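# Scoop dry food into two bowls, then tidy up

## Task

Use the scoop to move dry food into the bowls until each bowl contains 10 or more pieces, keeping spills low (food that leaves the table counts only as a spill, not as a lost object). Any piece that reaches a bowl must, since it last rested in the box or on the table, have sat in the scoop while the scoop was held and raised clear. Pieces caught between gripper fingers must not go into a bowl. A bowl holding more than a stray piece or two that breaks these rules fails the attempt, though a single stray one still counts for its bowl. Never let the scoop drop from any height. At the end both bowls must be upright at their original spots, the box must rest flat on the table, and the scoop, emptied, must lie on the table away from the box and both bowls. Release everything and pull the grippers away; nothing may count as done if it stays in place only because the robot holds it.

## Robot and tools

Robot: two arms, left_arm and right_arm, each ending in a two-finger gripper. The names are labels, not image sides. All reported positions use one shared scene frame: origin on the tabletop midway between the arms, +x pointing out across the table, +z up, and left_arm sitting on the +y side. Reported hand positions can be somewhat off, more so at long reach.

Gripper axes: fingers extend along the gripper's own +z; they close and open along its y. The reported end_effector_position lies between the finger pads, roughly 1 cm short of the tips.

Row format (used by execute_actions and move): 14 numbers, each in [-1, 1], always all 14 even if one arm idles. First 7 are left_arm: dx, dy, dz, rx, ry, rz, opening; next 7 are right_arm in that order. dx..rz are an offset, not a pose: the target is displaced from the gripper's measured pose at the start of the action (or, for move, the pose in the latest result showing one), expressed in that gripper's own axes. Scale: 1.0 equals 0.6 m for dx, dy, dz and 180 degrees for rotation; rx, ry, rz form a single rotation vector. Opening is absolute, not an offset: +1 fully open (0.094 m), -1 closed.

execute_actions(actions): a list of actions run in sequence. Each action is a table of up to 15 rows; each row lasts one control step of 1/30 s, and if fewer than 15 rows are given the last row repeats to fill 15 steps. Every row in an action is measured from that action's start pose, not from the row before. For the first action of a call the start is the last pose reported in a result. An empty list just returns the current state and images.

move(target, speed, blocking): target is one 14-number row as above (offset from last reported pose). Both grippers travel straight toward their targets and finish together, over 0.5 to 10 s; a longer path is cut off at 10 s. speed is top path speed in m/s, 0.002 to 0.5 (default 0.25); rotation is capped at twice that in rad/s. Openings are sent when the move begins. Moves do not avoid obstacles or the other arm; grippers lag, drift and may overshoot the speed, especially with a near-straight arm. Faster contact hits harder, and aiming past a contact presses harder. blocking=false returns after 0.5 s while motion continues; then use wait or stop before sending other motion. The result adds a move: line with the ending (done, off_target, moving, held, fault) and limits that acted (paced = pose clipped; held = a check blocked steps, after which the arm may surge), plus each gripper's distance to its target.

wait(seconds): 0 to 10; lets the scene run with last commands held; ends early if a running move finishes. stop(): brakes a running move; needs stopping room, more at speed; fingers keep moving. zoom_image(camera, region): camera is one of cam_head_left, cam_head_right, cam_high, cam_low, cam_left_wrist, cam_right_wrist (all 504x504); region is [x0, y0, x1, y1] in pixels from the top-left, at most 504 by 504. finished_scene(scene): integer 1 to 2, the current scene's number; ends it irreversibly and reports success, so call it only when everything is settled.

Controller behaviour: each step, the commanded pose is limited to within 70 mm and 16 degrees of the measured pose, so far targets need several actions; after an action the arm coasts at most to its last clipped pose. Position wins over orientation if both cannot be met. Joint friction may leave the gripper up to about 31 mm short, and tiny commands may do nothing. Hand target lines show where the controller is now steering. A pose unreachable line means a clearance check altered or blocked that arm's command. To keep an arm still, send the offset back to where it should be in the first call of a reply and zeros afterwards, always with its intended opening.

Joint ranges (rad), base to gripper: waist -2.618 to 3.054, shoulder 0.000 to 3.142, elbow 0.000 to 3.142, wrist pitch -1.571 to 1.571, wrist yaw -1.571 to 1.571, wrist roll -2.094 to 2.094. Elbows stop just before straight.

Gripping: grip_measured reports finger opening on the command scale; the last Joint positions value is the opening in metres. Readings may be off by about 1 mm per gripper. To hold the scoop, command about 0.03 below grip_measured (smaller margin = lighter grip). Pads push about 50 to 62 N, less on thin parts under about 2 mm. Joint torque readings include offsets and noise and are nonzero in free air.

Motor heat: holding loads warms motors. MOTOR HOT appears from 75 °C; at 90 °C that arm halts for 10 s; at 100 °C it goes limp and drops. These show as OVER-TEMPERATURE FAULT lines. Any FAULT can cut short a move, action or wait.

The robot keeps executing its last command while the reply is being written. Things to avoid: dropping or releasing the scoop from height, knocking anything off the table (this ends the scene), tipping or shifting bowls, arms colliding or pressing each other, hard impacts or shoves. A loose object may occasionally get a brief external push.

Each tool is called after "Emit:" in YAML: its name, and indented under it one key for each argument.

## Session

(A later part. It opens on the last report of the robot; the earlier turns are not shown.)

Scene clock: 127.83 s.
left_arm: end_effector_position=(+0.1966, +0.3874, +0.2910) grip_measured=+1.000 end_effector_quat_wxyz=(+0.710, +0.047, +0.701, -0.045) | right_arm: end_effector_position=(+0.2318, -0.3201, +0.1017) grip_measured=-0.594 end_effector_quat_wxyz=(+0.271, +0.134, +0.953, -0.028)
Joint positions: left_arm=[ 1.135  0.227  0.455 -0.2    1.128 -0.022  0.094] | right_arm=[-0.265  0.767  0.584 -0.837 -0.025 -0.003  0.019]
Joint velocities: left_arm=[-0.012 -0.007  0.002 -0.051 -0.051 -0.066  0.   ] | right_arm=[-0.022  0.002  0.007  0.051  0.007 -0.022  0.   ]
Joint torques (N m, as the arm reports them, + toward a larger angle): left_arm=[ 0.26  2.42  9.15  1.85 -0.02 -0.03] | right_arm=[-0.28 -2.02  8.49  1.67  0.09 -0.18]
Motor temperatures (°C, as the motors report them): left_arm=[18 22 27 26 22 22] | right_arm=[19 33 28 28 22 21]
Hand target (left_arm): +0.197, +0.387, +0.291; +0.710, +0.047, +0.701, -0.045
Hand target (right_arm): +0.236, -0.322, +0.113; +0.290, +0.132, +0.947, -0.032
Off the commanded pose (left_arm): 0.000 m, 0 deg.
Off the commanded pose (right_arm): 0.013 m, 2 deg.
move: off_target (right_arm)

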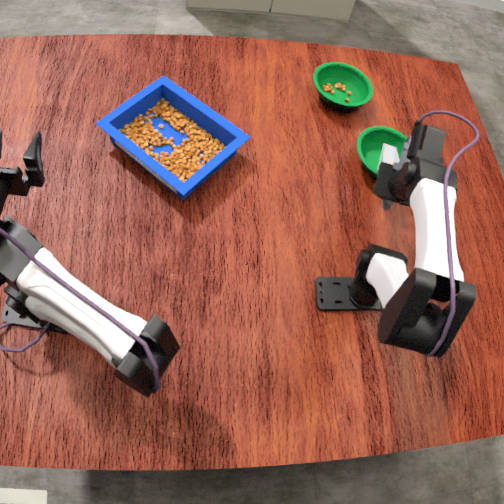

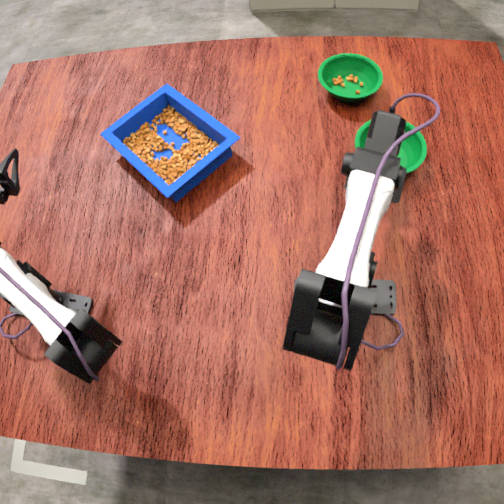

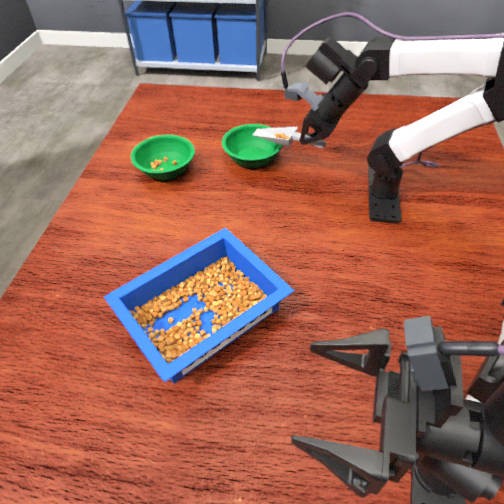

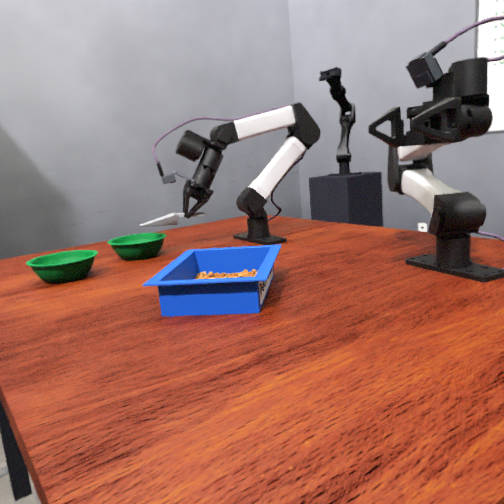

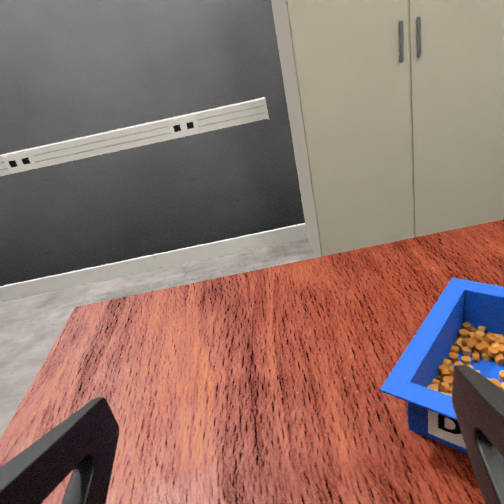

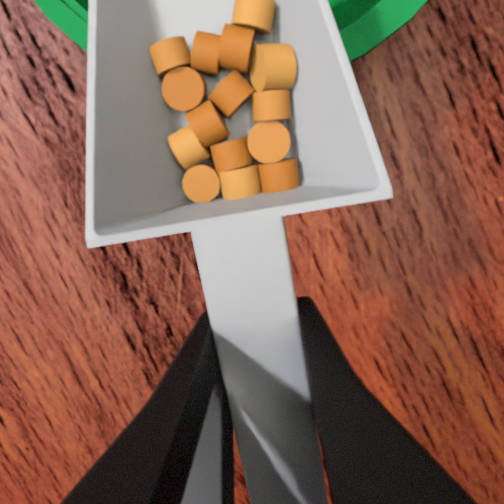

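Emit:
move:
  target: [0,0,0,0,0,0,1,-0.06,-0.01,-0.015,0,0.15,0,-0.7]
  speed: 0.1

Emit:
move:
  target: [0,0,0,0,0,0,1,0,0,0,0,-0.155,0,-0.7]
  speed: 0.3

Emit:
move:
  target: [0,0,0,0,0,0,1,0.045,0.26,0,-0.103,0,-0.171,-0.7]
  speed: 0.3

Scene clock: 135.07 s.
left_arm: end_effector_position=(+0.1966, +0.3874, +0.2910) grip_measured=+1.000 end_effector_quat_wxyz=(+0.710, +0.047, +0.701, -0.045) | right_arm: end_effector_position=(+0.2525, -0.3295, +0.1263) grip_measured=-0.594 end_effector_quat_wxyz=(+0.043, +0.141, +0.989, +0.006)
Joint positions: left_arm=[ 1.135  0.227  0.455 -0.2    1.128 -0.022  0.094] | right_arm=[-0.278  1.343  1.105 -1.25  -0.025 -0.019  0.019]
Joint velocities: left_arm=[ 0.017 -0.007 -0.007 -0.051  0.037  0.022  0.   ] | right_arm=[ 0.007  0.002  0.012  0.022 -0.081 -0.095  0.   ]
Joint torques (N m, as the arm reports them, + toward a larger angle): left_arm=[ 0.01  2.23  9.16  1.88 -0.02  0.  ] | right_arm=[-0.84 -3.84  7.69  0.59  0.12 -0.25]
Motor temperatures (°C, as the motors report them): left_arm=[18 22 27 27 22 22] | right_arm=[19 32 29 28 22 21]
Hand target (left_arm): +0.197, +0.387, +0.291; +0.710, +0.047, +0.701, -0.045
Hand target (right_arm): +0.255, -0.333, +0.128; +0.041, +0.140, +0.989, +0.004
Off the commanded pose (left_arm): 0.000 m, 0 deg.
Off the commanded pose (right_arm): 0.005 m, 0 deg.
move: done

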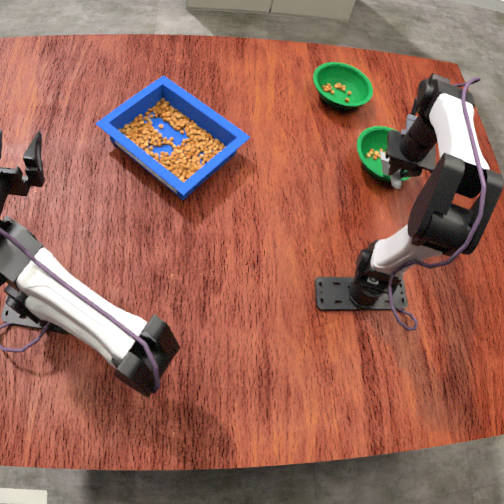

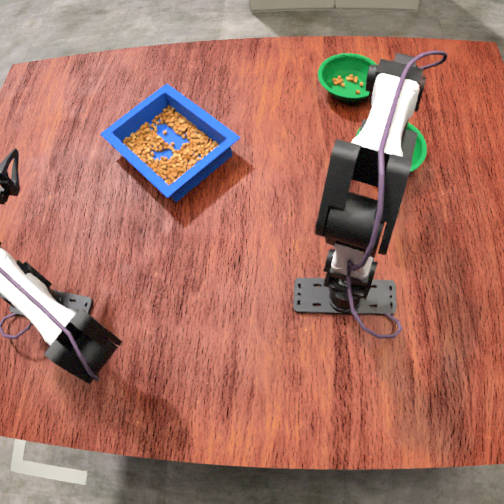

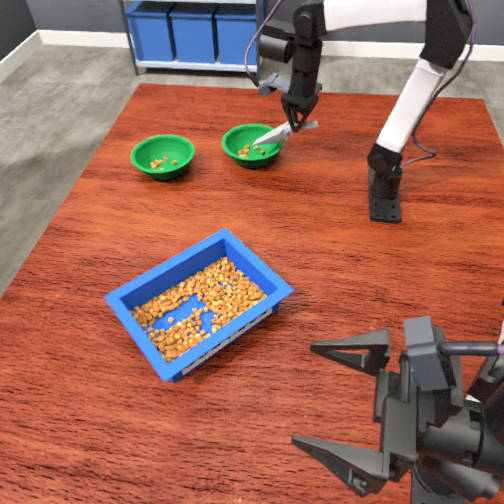

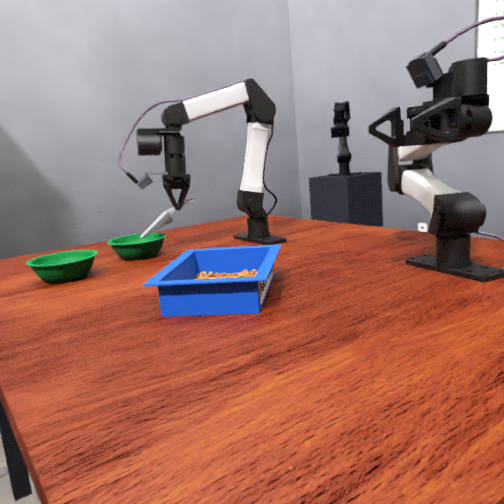

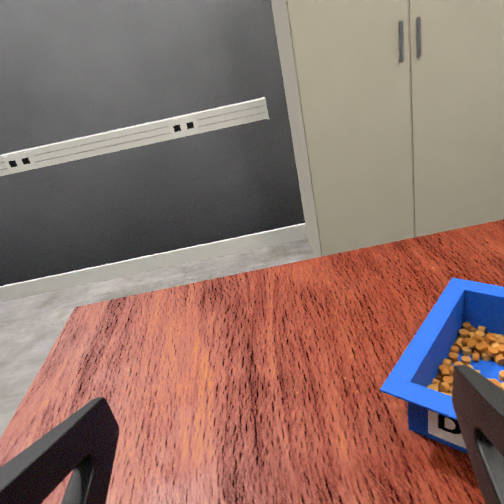

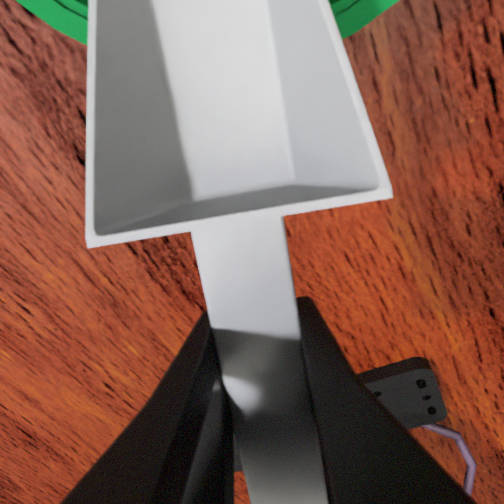

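Scene clock: 136.53 s.
left_arm: end_effector_position=(+0.1966, +0.3874, +0.2910) grip_measured=+1.000 end_effector_quat_wxyz=(+0.710, +0.047, +0.701, -0.045) | right_arm: end_effector_position=(+0.2497, -0.3276, +0.1231) grip_measured=-0.594 end_effector_quat_wxyz=(+0.263, +0.133, +0.955, -0.028)
Joint positions: left_arm=[ 1.135  0.227  0.455 -0.2    1.128 -0.022  0.094] | right_arm=[-0.278  0.885  0.712 -0.863 -0.031 -0.019  0.019]
Joint velocities: left_arm=[ 0.002 -0.007 -0.007 -0.051 -0.11  -0.022  0.   ] | right_arm=[ 0.012 -0.007  0.007  0.051 -0.022  0.066 -0.   ]
Joint torques (N m, as the arm reports them, + toward a larger angle): left_arm=[ 0.27  2.16  9.23  1.85 -0.03  0.01] | right_arm=[-1.05 -3.25  6.17  1.89 -0.04 -0.14]
Motor temperatures (°C, as the motors report them): left_arm=[18 22 27 27 22 22] | right_arm=[19 32 29 28 22 21]
Hand target (left_arm): +0.197, +0.387, +0.291; +0.710, +0.047, +0.701, -0.045
Hand target (right_arm): +0.253, -0.330, +0.126; +0.280, +0.135, +0.950, -0.028
Off the commanded pose (left_arm): 0.000 m, 0 deg.
Off the commanded pose (right_arm): 0.005 m, 2 deg.
move: done

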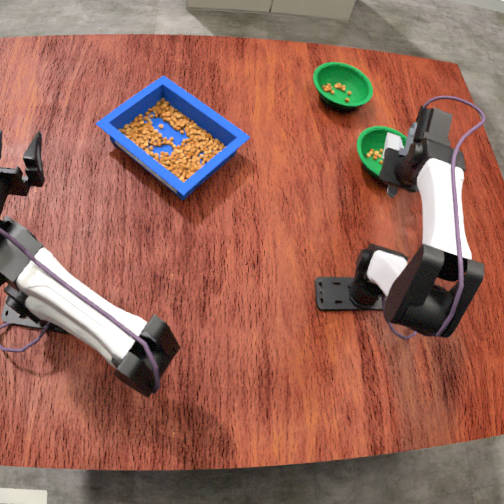

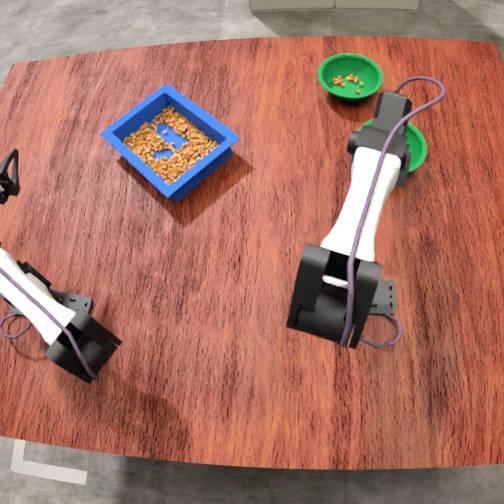

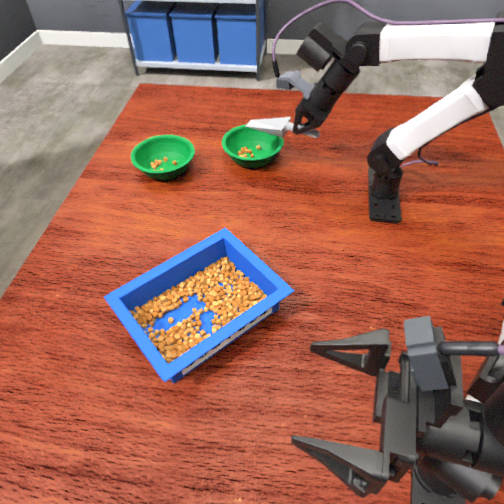

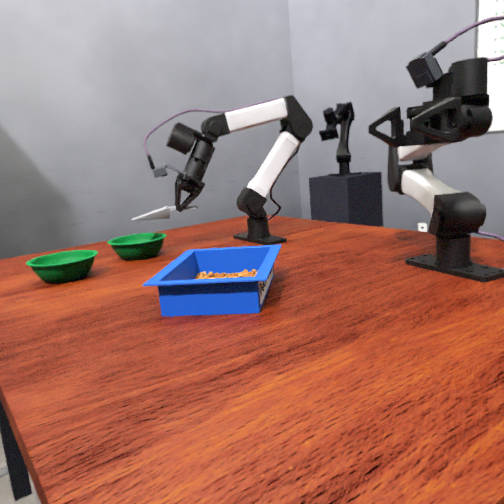

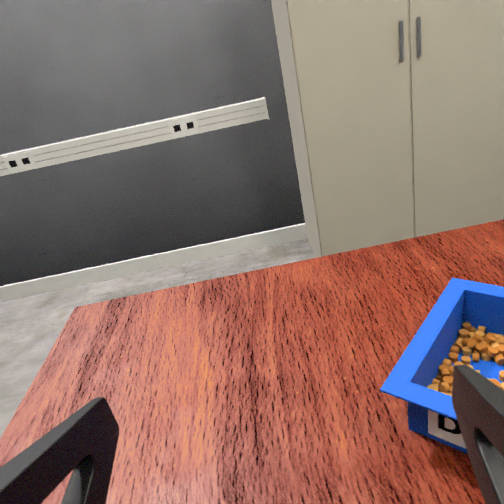

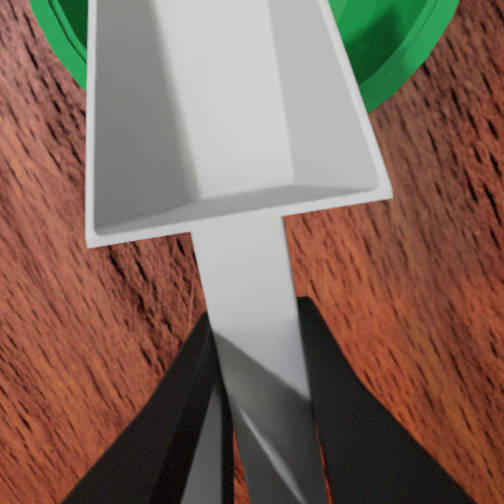

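Scene clock: 138.10 s.
left_arm: end_effector_position=(+0.1966, +0.3874, +0.2910) grip_measured=+1.000 end_effector_quat_wxyz=(+0.710, +0.047, +0.701, -0.045) | right_arm: end_effector_position=(+0.2610, -0.1763, +0.1075) grip_measured=-0.594 end_effector_quat_wxyz=(+0.251, -0.163, +0.953, +0.054)
Joint positions: left_arm=[ 1.135  0.227  0.455 -0.2    1.128 -0.022  0.094] | right_arm=[ 0.375  0.986  0.696 -0.762 -0.017  0.014  0.019]
Joint velocities: left_arm=[-0.012  0.002 -0.012 -0.007 -0.066 -0.007  0.   ] | right_arm=[-0.002  0.007 -0.002 -0.051 -0.051 -0.051  0.   ]
Joint torques (N m, as the arm reports them, + toward a larger angle): left_arm=[ 0.24  2.4   9.18  1.87 -0.03 -0.03] | right_arm=[ 0.55 -0.77  7.57  1.86  0.06 -0.14]
Motor temperatures (°C, as the motors report them): left_arm=[18 22 27 27 22 22] | right_arm=[19 31 29 28 22 21]
Hand target (left_arm): +0.197, +0.387, +0.291; +0.710, +0.047, +0.701, -0.045
Hand target (right_arm): +0.267, -0.171, +0.110; +0.260, -0.168, +0.949, +0.058
Off the commanded pose (left_arm): 0.000 m, 0 deg.
Off the commanded pose (right_arm): 0.011 m, 2 deg.
move: off_target (right_arm)

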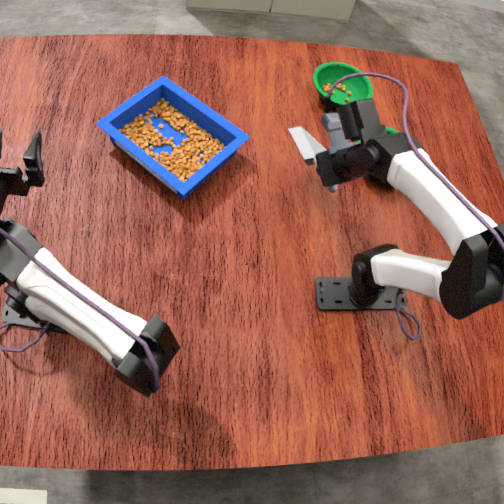

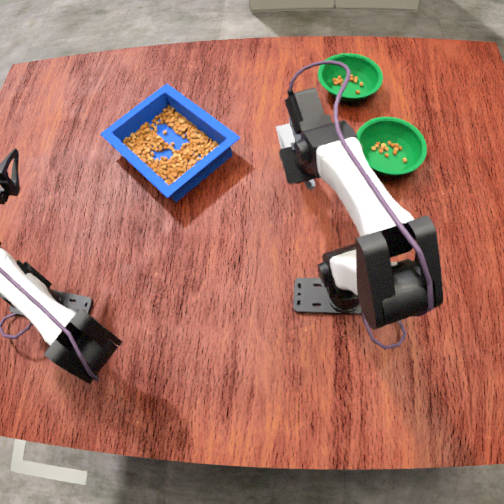

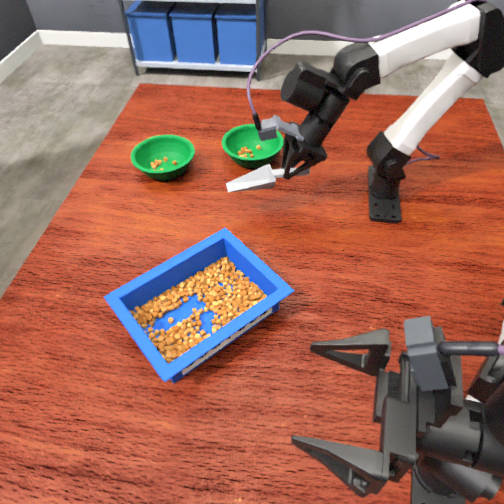

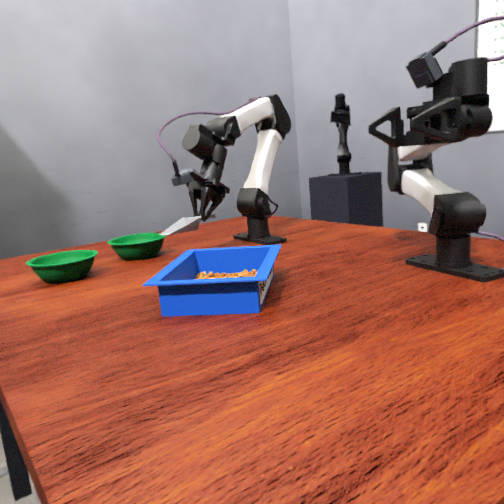

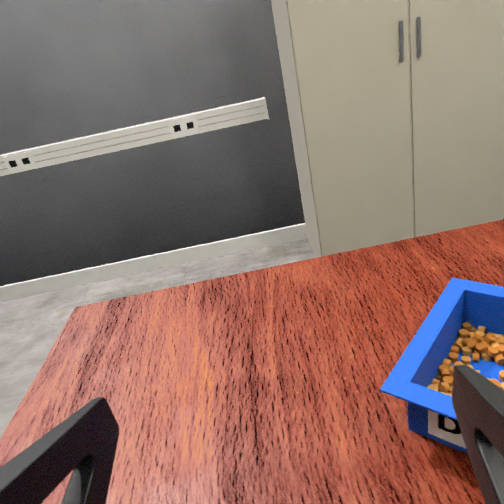

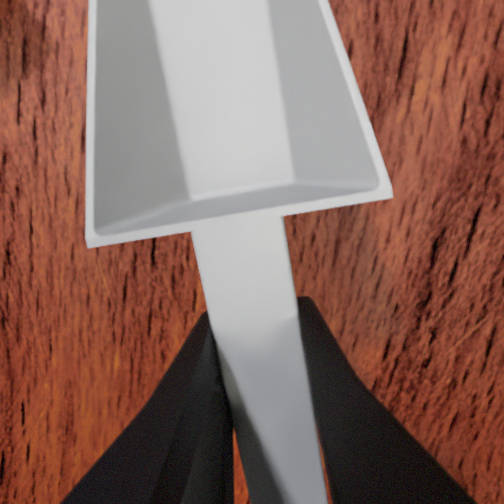

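Emit:
move:
  target: [0,0,0,0,0,0,1,0.07,0,0.125,0,0,0,-0.7]
  speed: 0.07

Emit:
move:
  target: [0,0,0,0,0,0,1,0,0,0,0,0,0,0.3]

Emit:
move:
  target: [0,0,0,0,0,0,1,-0.08,0,-0.3,0,0,0,0.3]

Emit:
zoom_image:
  camera: "cam_head_right"
  region: [300,40,450,190]

Scene clock: 145.03 s.
left_arm: end_effector_position=(+0.1966, +0.3874, +0.2910) grip_measured=+1.000 end_effector_quat_wxyz=(+0.710, +0.047, +0.701, -0.045) | right_arm: end_effector_position=(+0.2589, -0.1771, +0.0262) grip_measured=-0.594 end_effector_quat_wxyz=(+0.250, -0.163, +0.953, +0.054)
Joint positions: left_arm=[ 1.135  0.227  0.455 -0.2    1.128 -0.022  0.094] | right_arm=[ 0.375  1.081  0.405 -0.379 -0.016  0.014  0.019]
Joint velocities: left_arm=[-0.007 -0.022  0.002 -0.081  0.022 -0.066  0.   ] | right_arm=[-0.007  0.012  0.002  0.051  0.007  0.007 -0.001]
Joint torques (N m, as the arm reports them, + toward a larger angle): left_arm=[ 0.23  2.48  9.36  1.9   0.01 -0.02] | right_arm=[ 0.24 -1.14  5.74  1.84  0.11 -0.09]
Motor temperatures (°C, as the motors report them): left_arm=[18 22 27 27 22 22] | right_arm=[19 30 29 28 22 21]
Hand target (left_arm): +0.197, +0.387, +0.291; +0.710, +0.047, +0.701, -0.045
Hand target (right_arm): +0.260, -0.176, +0.022; +0.251, -0.163, +0.953, +0.054
Off the commanded pose (left_arm): 0.000 m, 0 deg.
Off the commanded pose (right_arm): 0.006 m, 0 deg.
move: done

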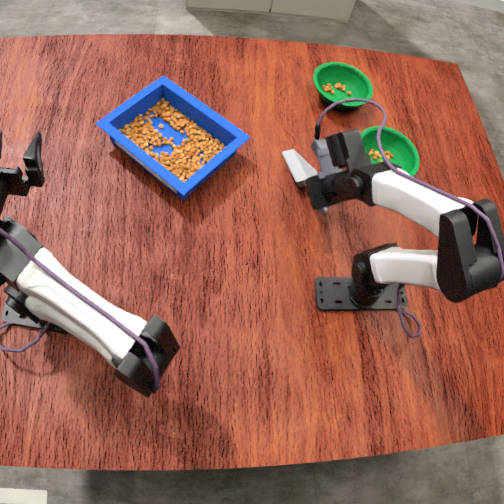

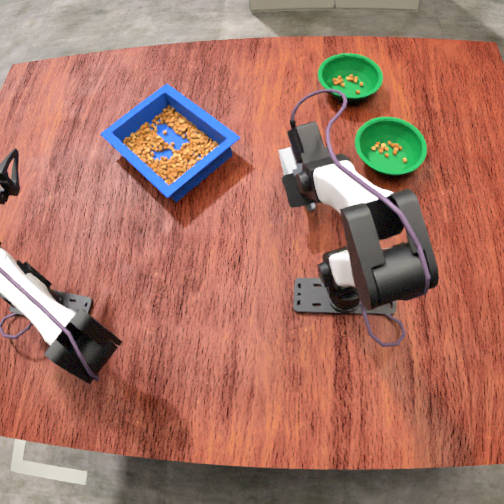

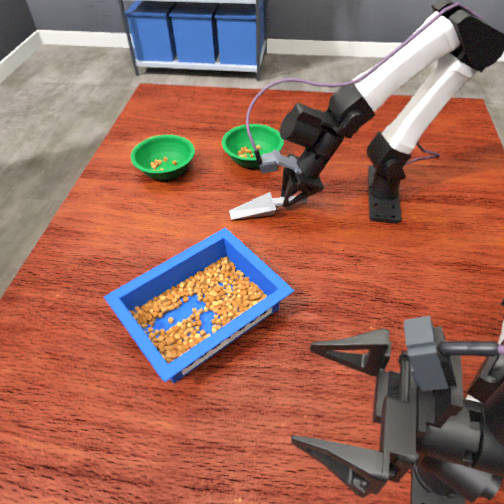

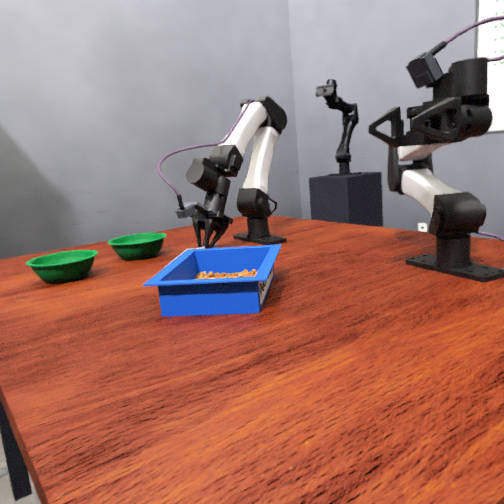

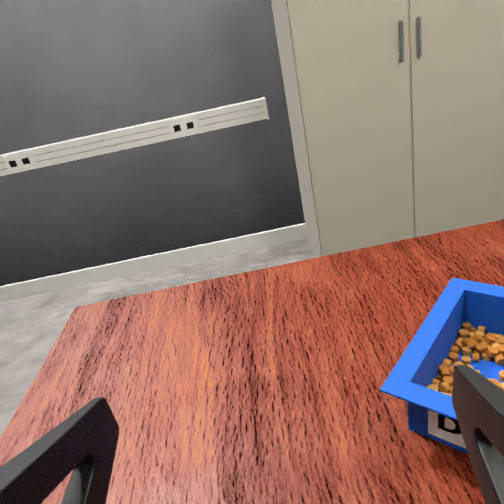

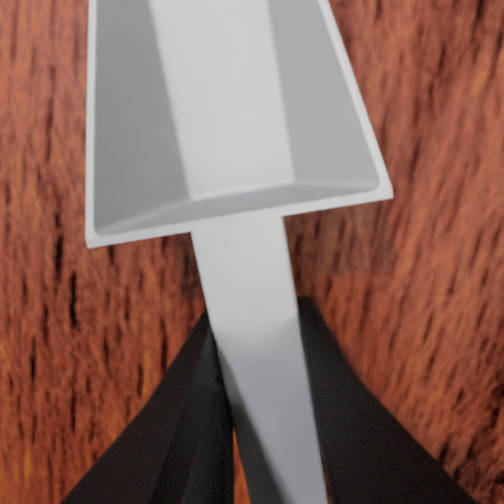

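Scene clock: 145.53 s.
left_arm: end_effector_position=(+0.1966, +0.3874, +0.2910) grip_measured=+1.000 end_effector_quat_wxyz=(+0.710, +0.047, +0.701, -0.045) | right_arm: end_effector_position=(+0.2589, -0.1771, +0.0262) grip_measured=+0.297 end_effector_quat_wxyz=(+0.250, -0.163, +0.953, +0.054)
Joint positions: left_arm=[ 1.135  0.227  0.455 -0.2    1.128 -0.022  0.094] | right_arm=[ 0.375  1.081  0.405 -0.379 -0.016  0.014  0.061]
Joint velocities: left_arm=[-0.012  0.007 -0.002  0.037  0.007  0.037  0.   ] | right_arm=[-0.002  0.022 -0.012 -0.051  0.007 -0.022  0.001]
Joint torques (N m, as the arm reports them, + toward a larger angle): left_arm=[ 0.07  2.46  9.25  1.91 -0.02  0.02] | right_arm=[-0.12 -2.79  6.57  1.57  0.08 -0.13]
Motor temperatures (°C, as the motors report them): left_arm=[18 22 27 27 22 22] | right_arm=[19 30 29 28 22 21]
Hand target (left_arm): +0.197, +0.387, +0.291; +0.710, +0.047, +0.701, -0.045
Hand target (right_arm): +0.259, -0.177, +0.026; +0.250, -0.163, +0.953, +0.054
Off the commanded pose (left_arm): 0.000 m, 0 deg.
Off the commanded pose (right_arm): 0.000 m, 0 deg.
move: done

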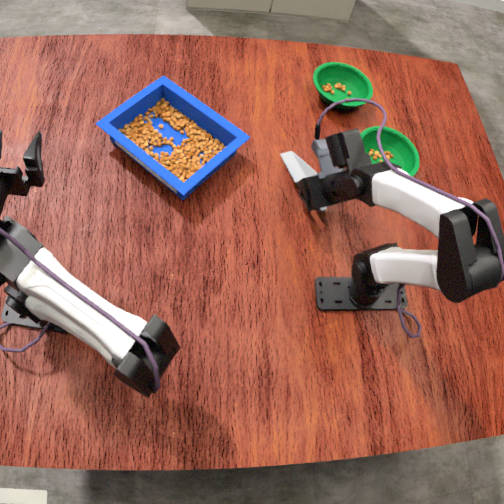

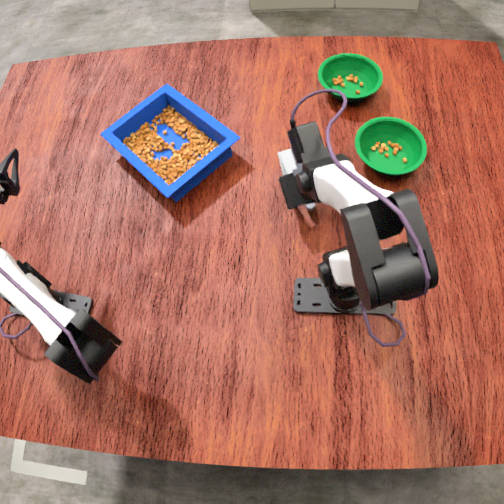

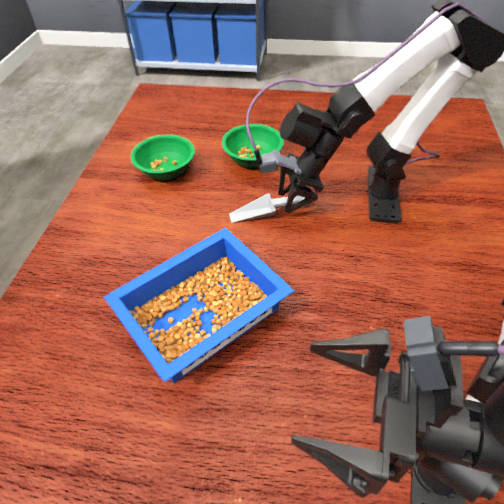

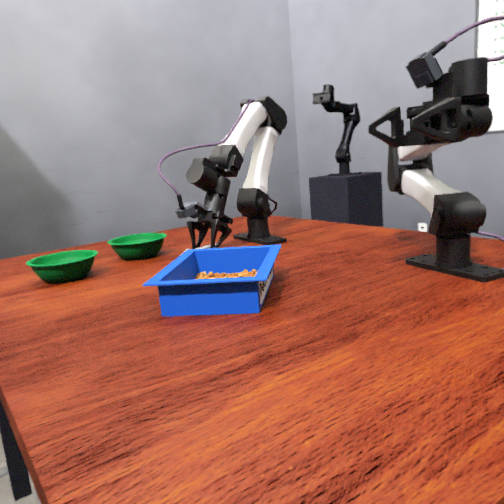

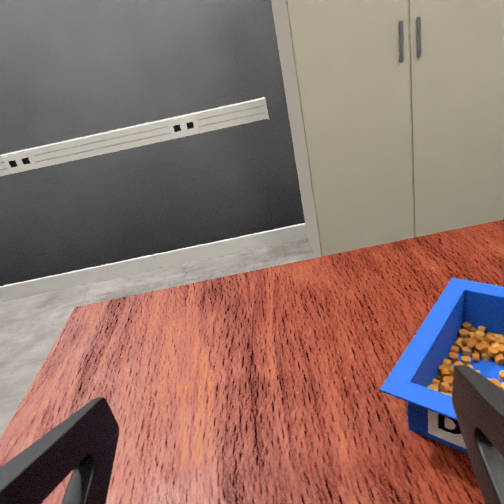

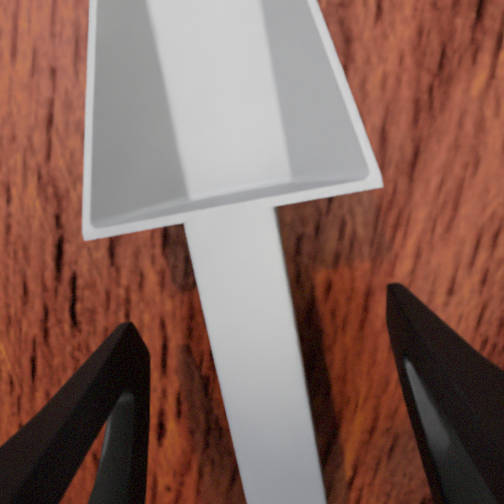

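Scene clock: 147.03 s.
left_arm: end_effector_position=(+0.1966, +0.3874, +0.2910) grip_measured=+1.000 end_effector_quat_wxyz=(+0.710, +0.047, +0.701, -0.045) | right_arm: end_effector_position=(+0.2180, -0.1920, +0.2039) grip_measured=+0.297 end_effector_quat_wxyz=(+0.250, -0.163, +0.953, +0.054)
Joint positions: left_arm=[ 1.135  0.227  0.455 -0.2    1.128 -0.022  0.094] | right_arm=[ 0.375  0.872  1.049 -1.231 -0.016  0.014  0.061]
Joint velocities: left_arm=[-0.017  0.012  0.012  0.037 -0.051 -0.066  0.   ] | right_arm=[ 0.027 -0.007  0.012 -0.007 -0.022 -0.051  0.   ]
Joint torques (N m, as the arm reports them, + toward a larger angle): left_arm=[0.2  2.35 9.08 1.85 0.   0.  ] | right_arm=[-0.97 -0.31  7.18  1.48  0.02 -0.23]
Motor temperatures (°C, as the motors report them): left_arm=[18 22 27 27 22 22] | right_arm=[19 30 29 28 22 21]
Hand target (left_arm): +0.197, +0.387, +0.291; +0.710, +0.047, +0.701, -0.045
Hand target (right_arm): +0.218, -0.193, +0.206; +0.250, -0.163, +0.953, +0.054
Off the commanded pose (left_arm): 0.000 m, 0 deg.
Off the commanded pose (right_arm): 0.006 m, 0 deg.
move: done

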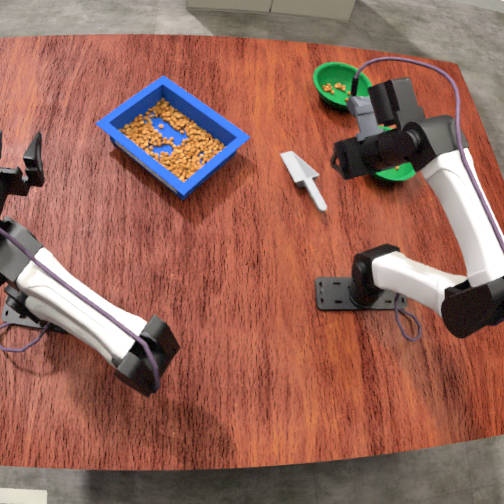

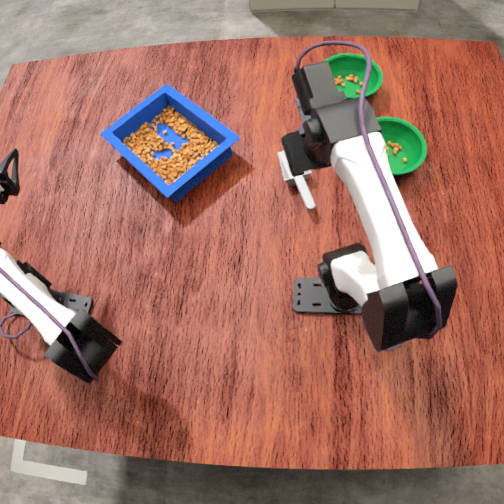

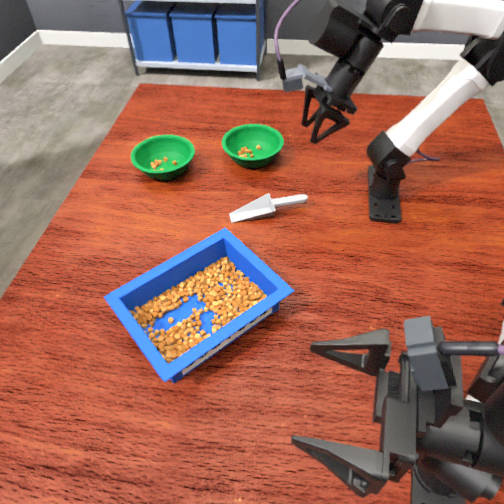

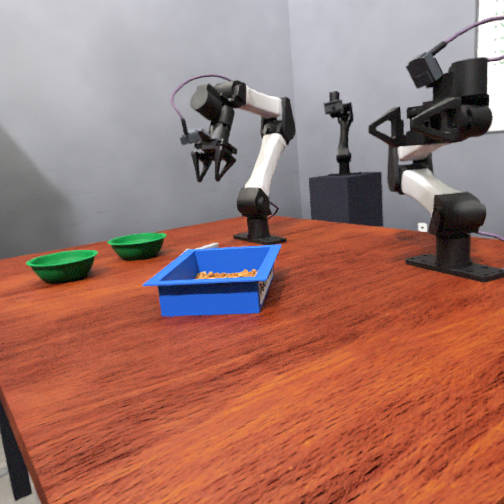

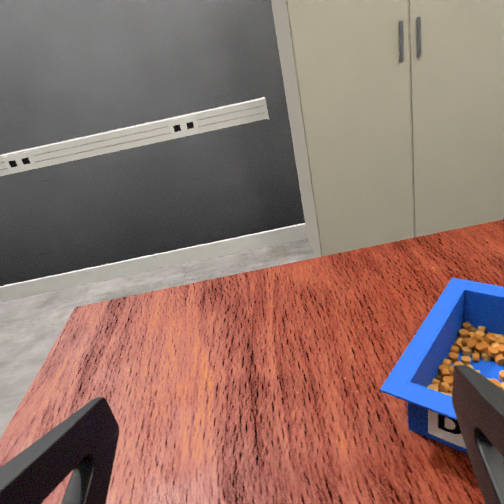

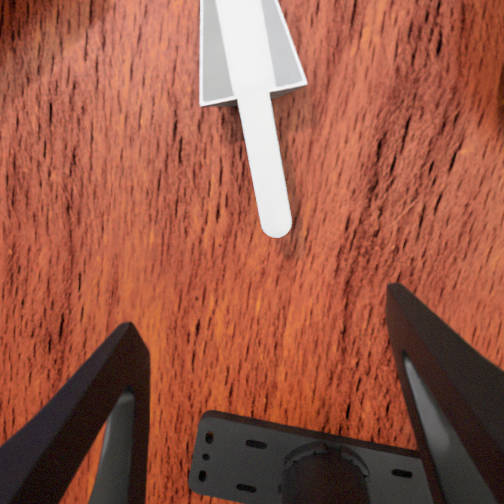

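Region (300, 40, 450, 190) of cam_head_right's 504x504 image, scaled by 3.360, with more detail than that image has.

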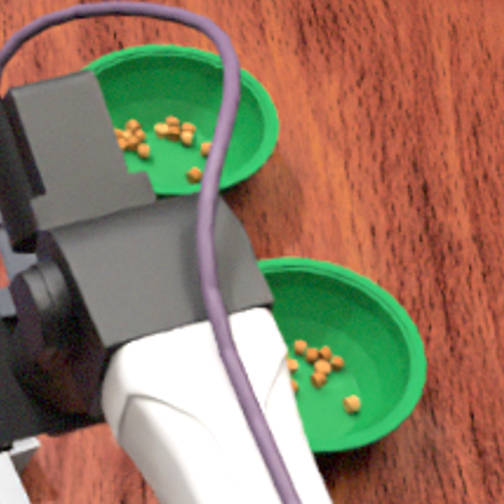

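Emit:
finished_scene:
  scene: 1

The scene is finished: the task was done.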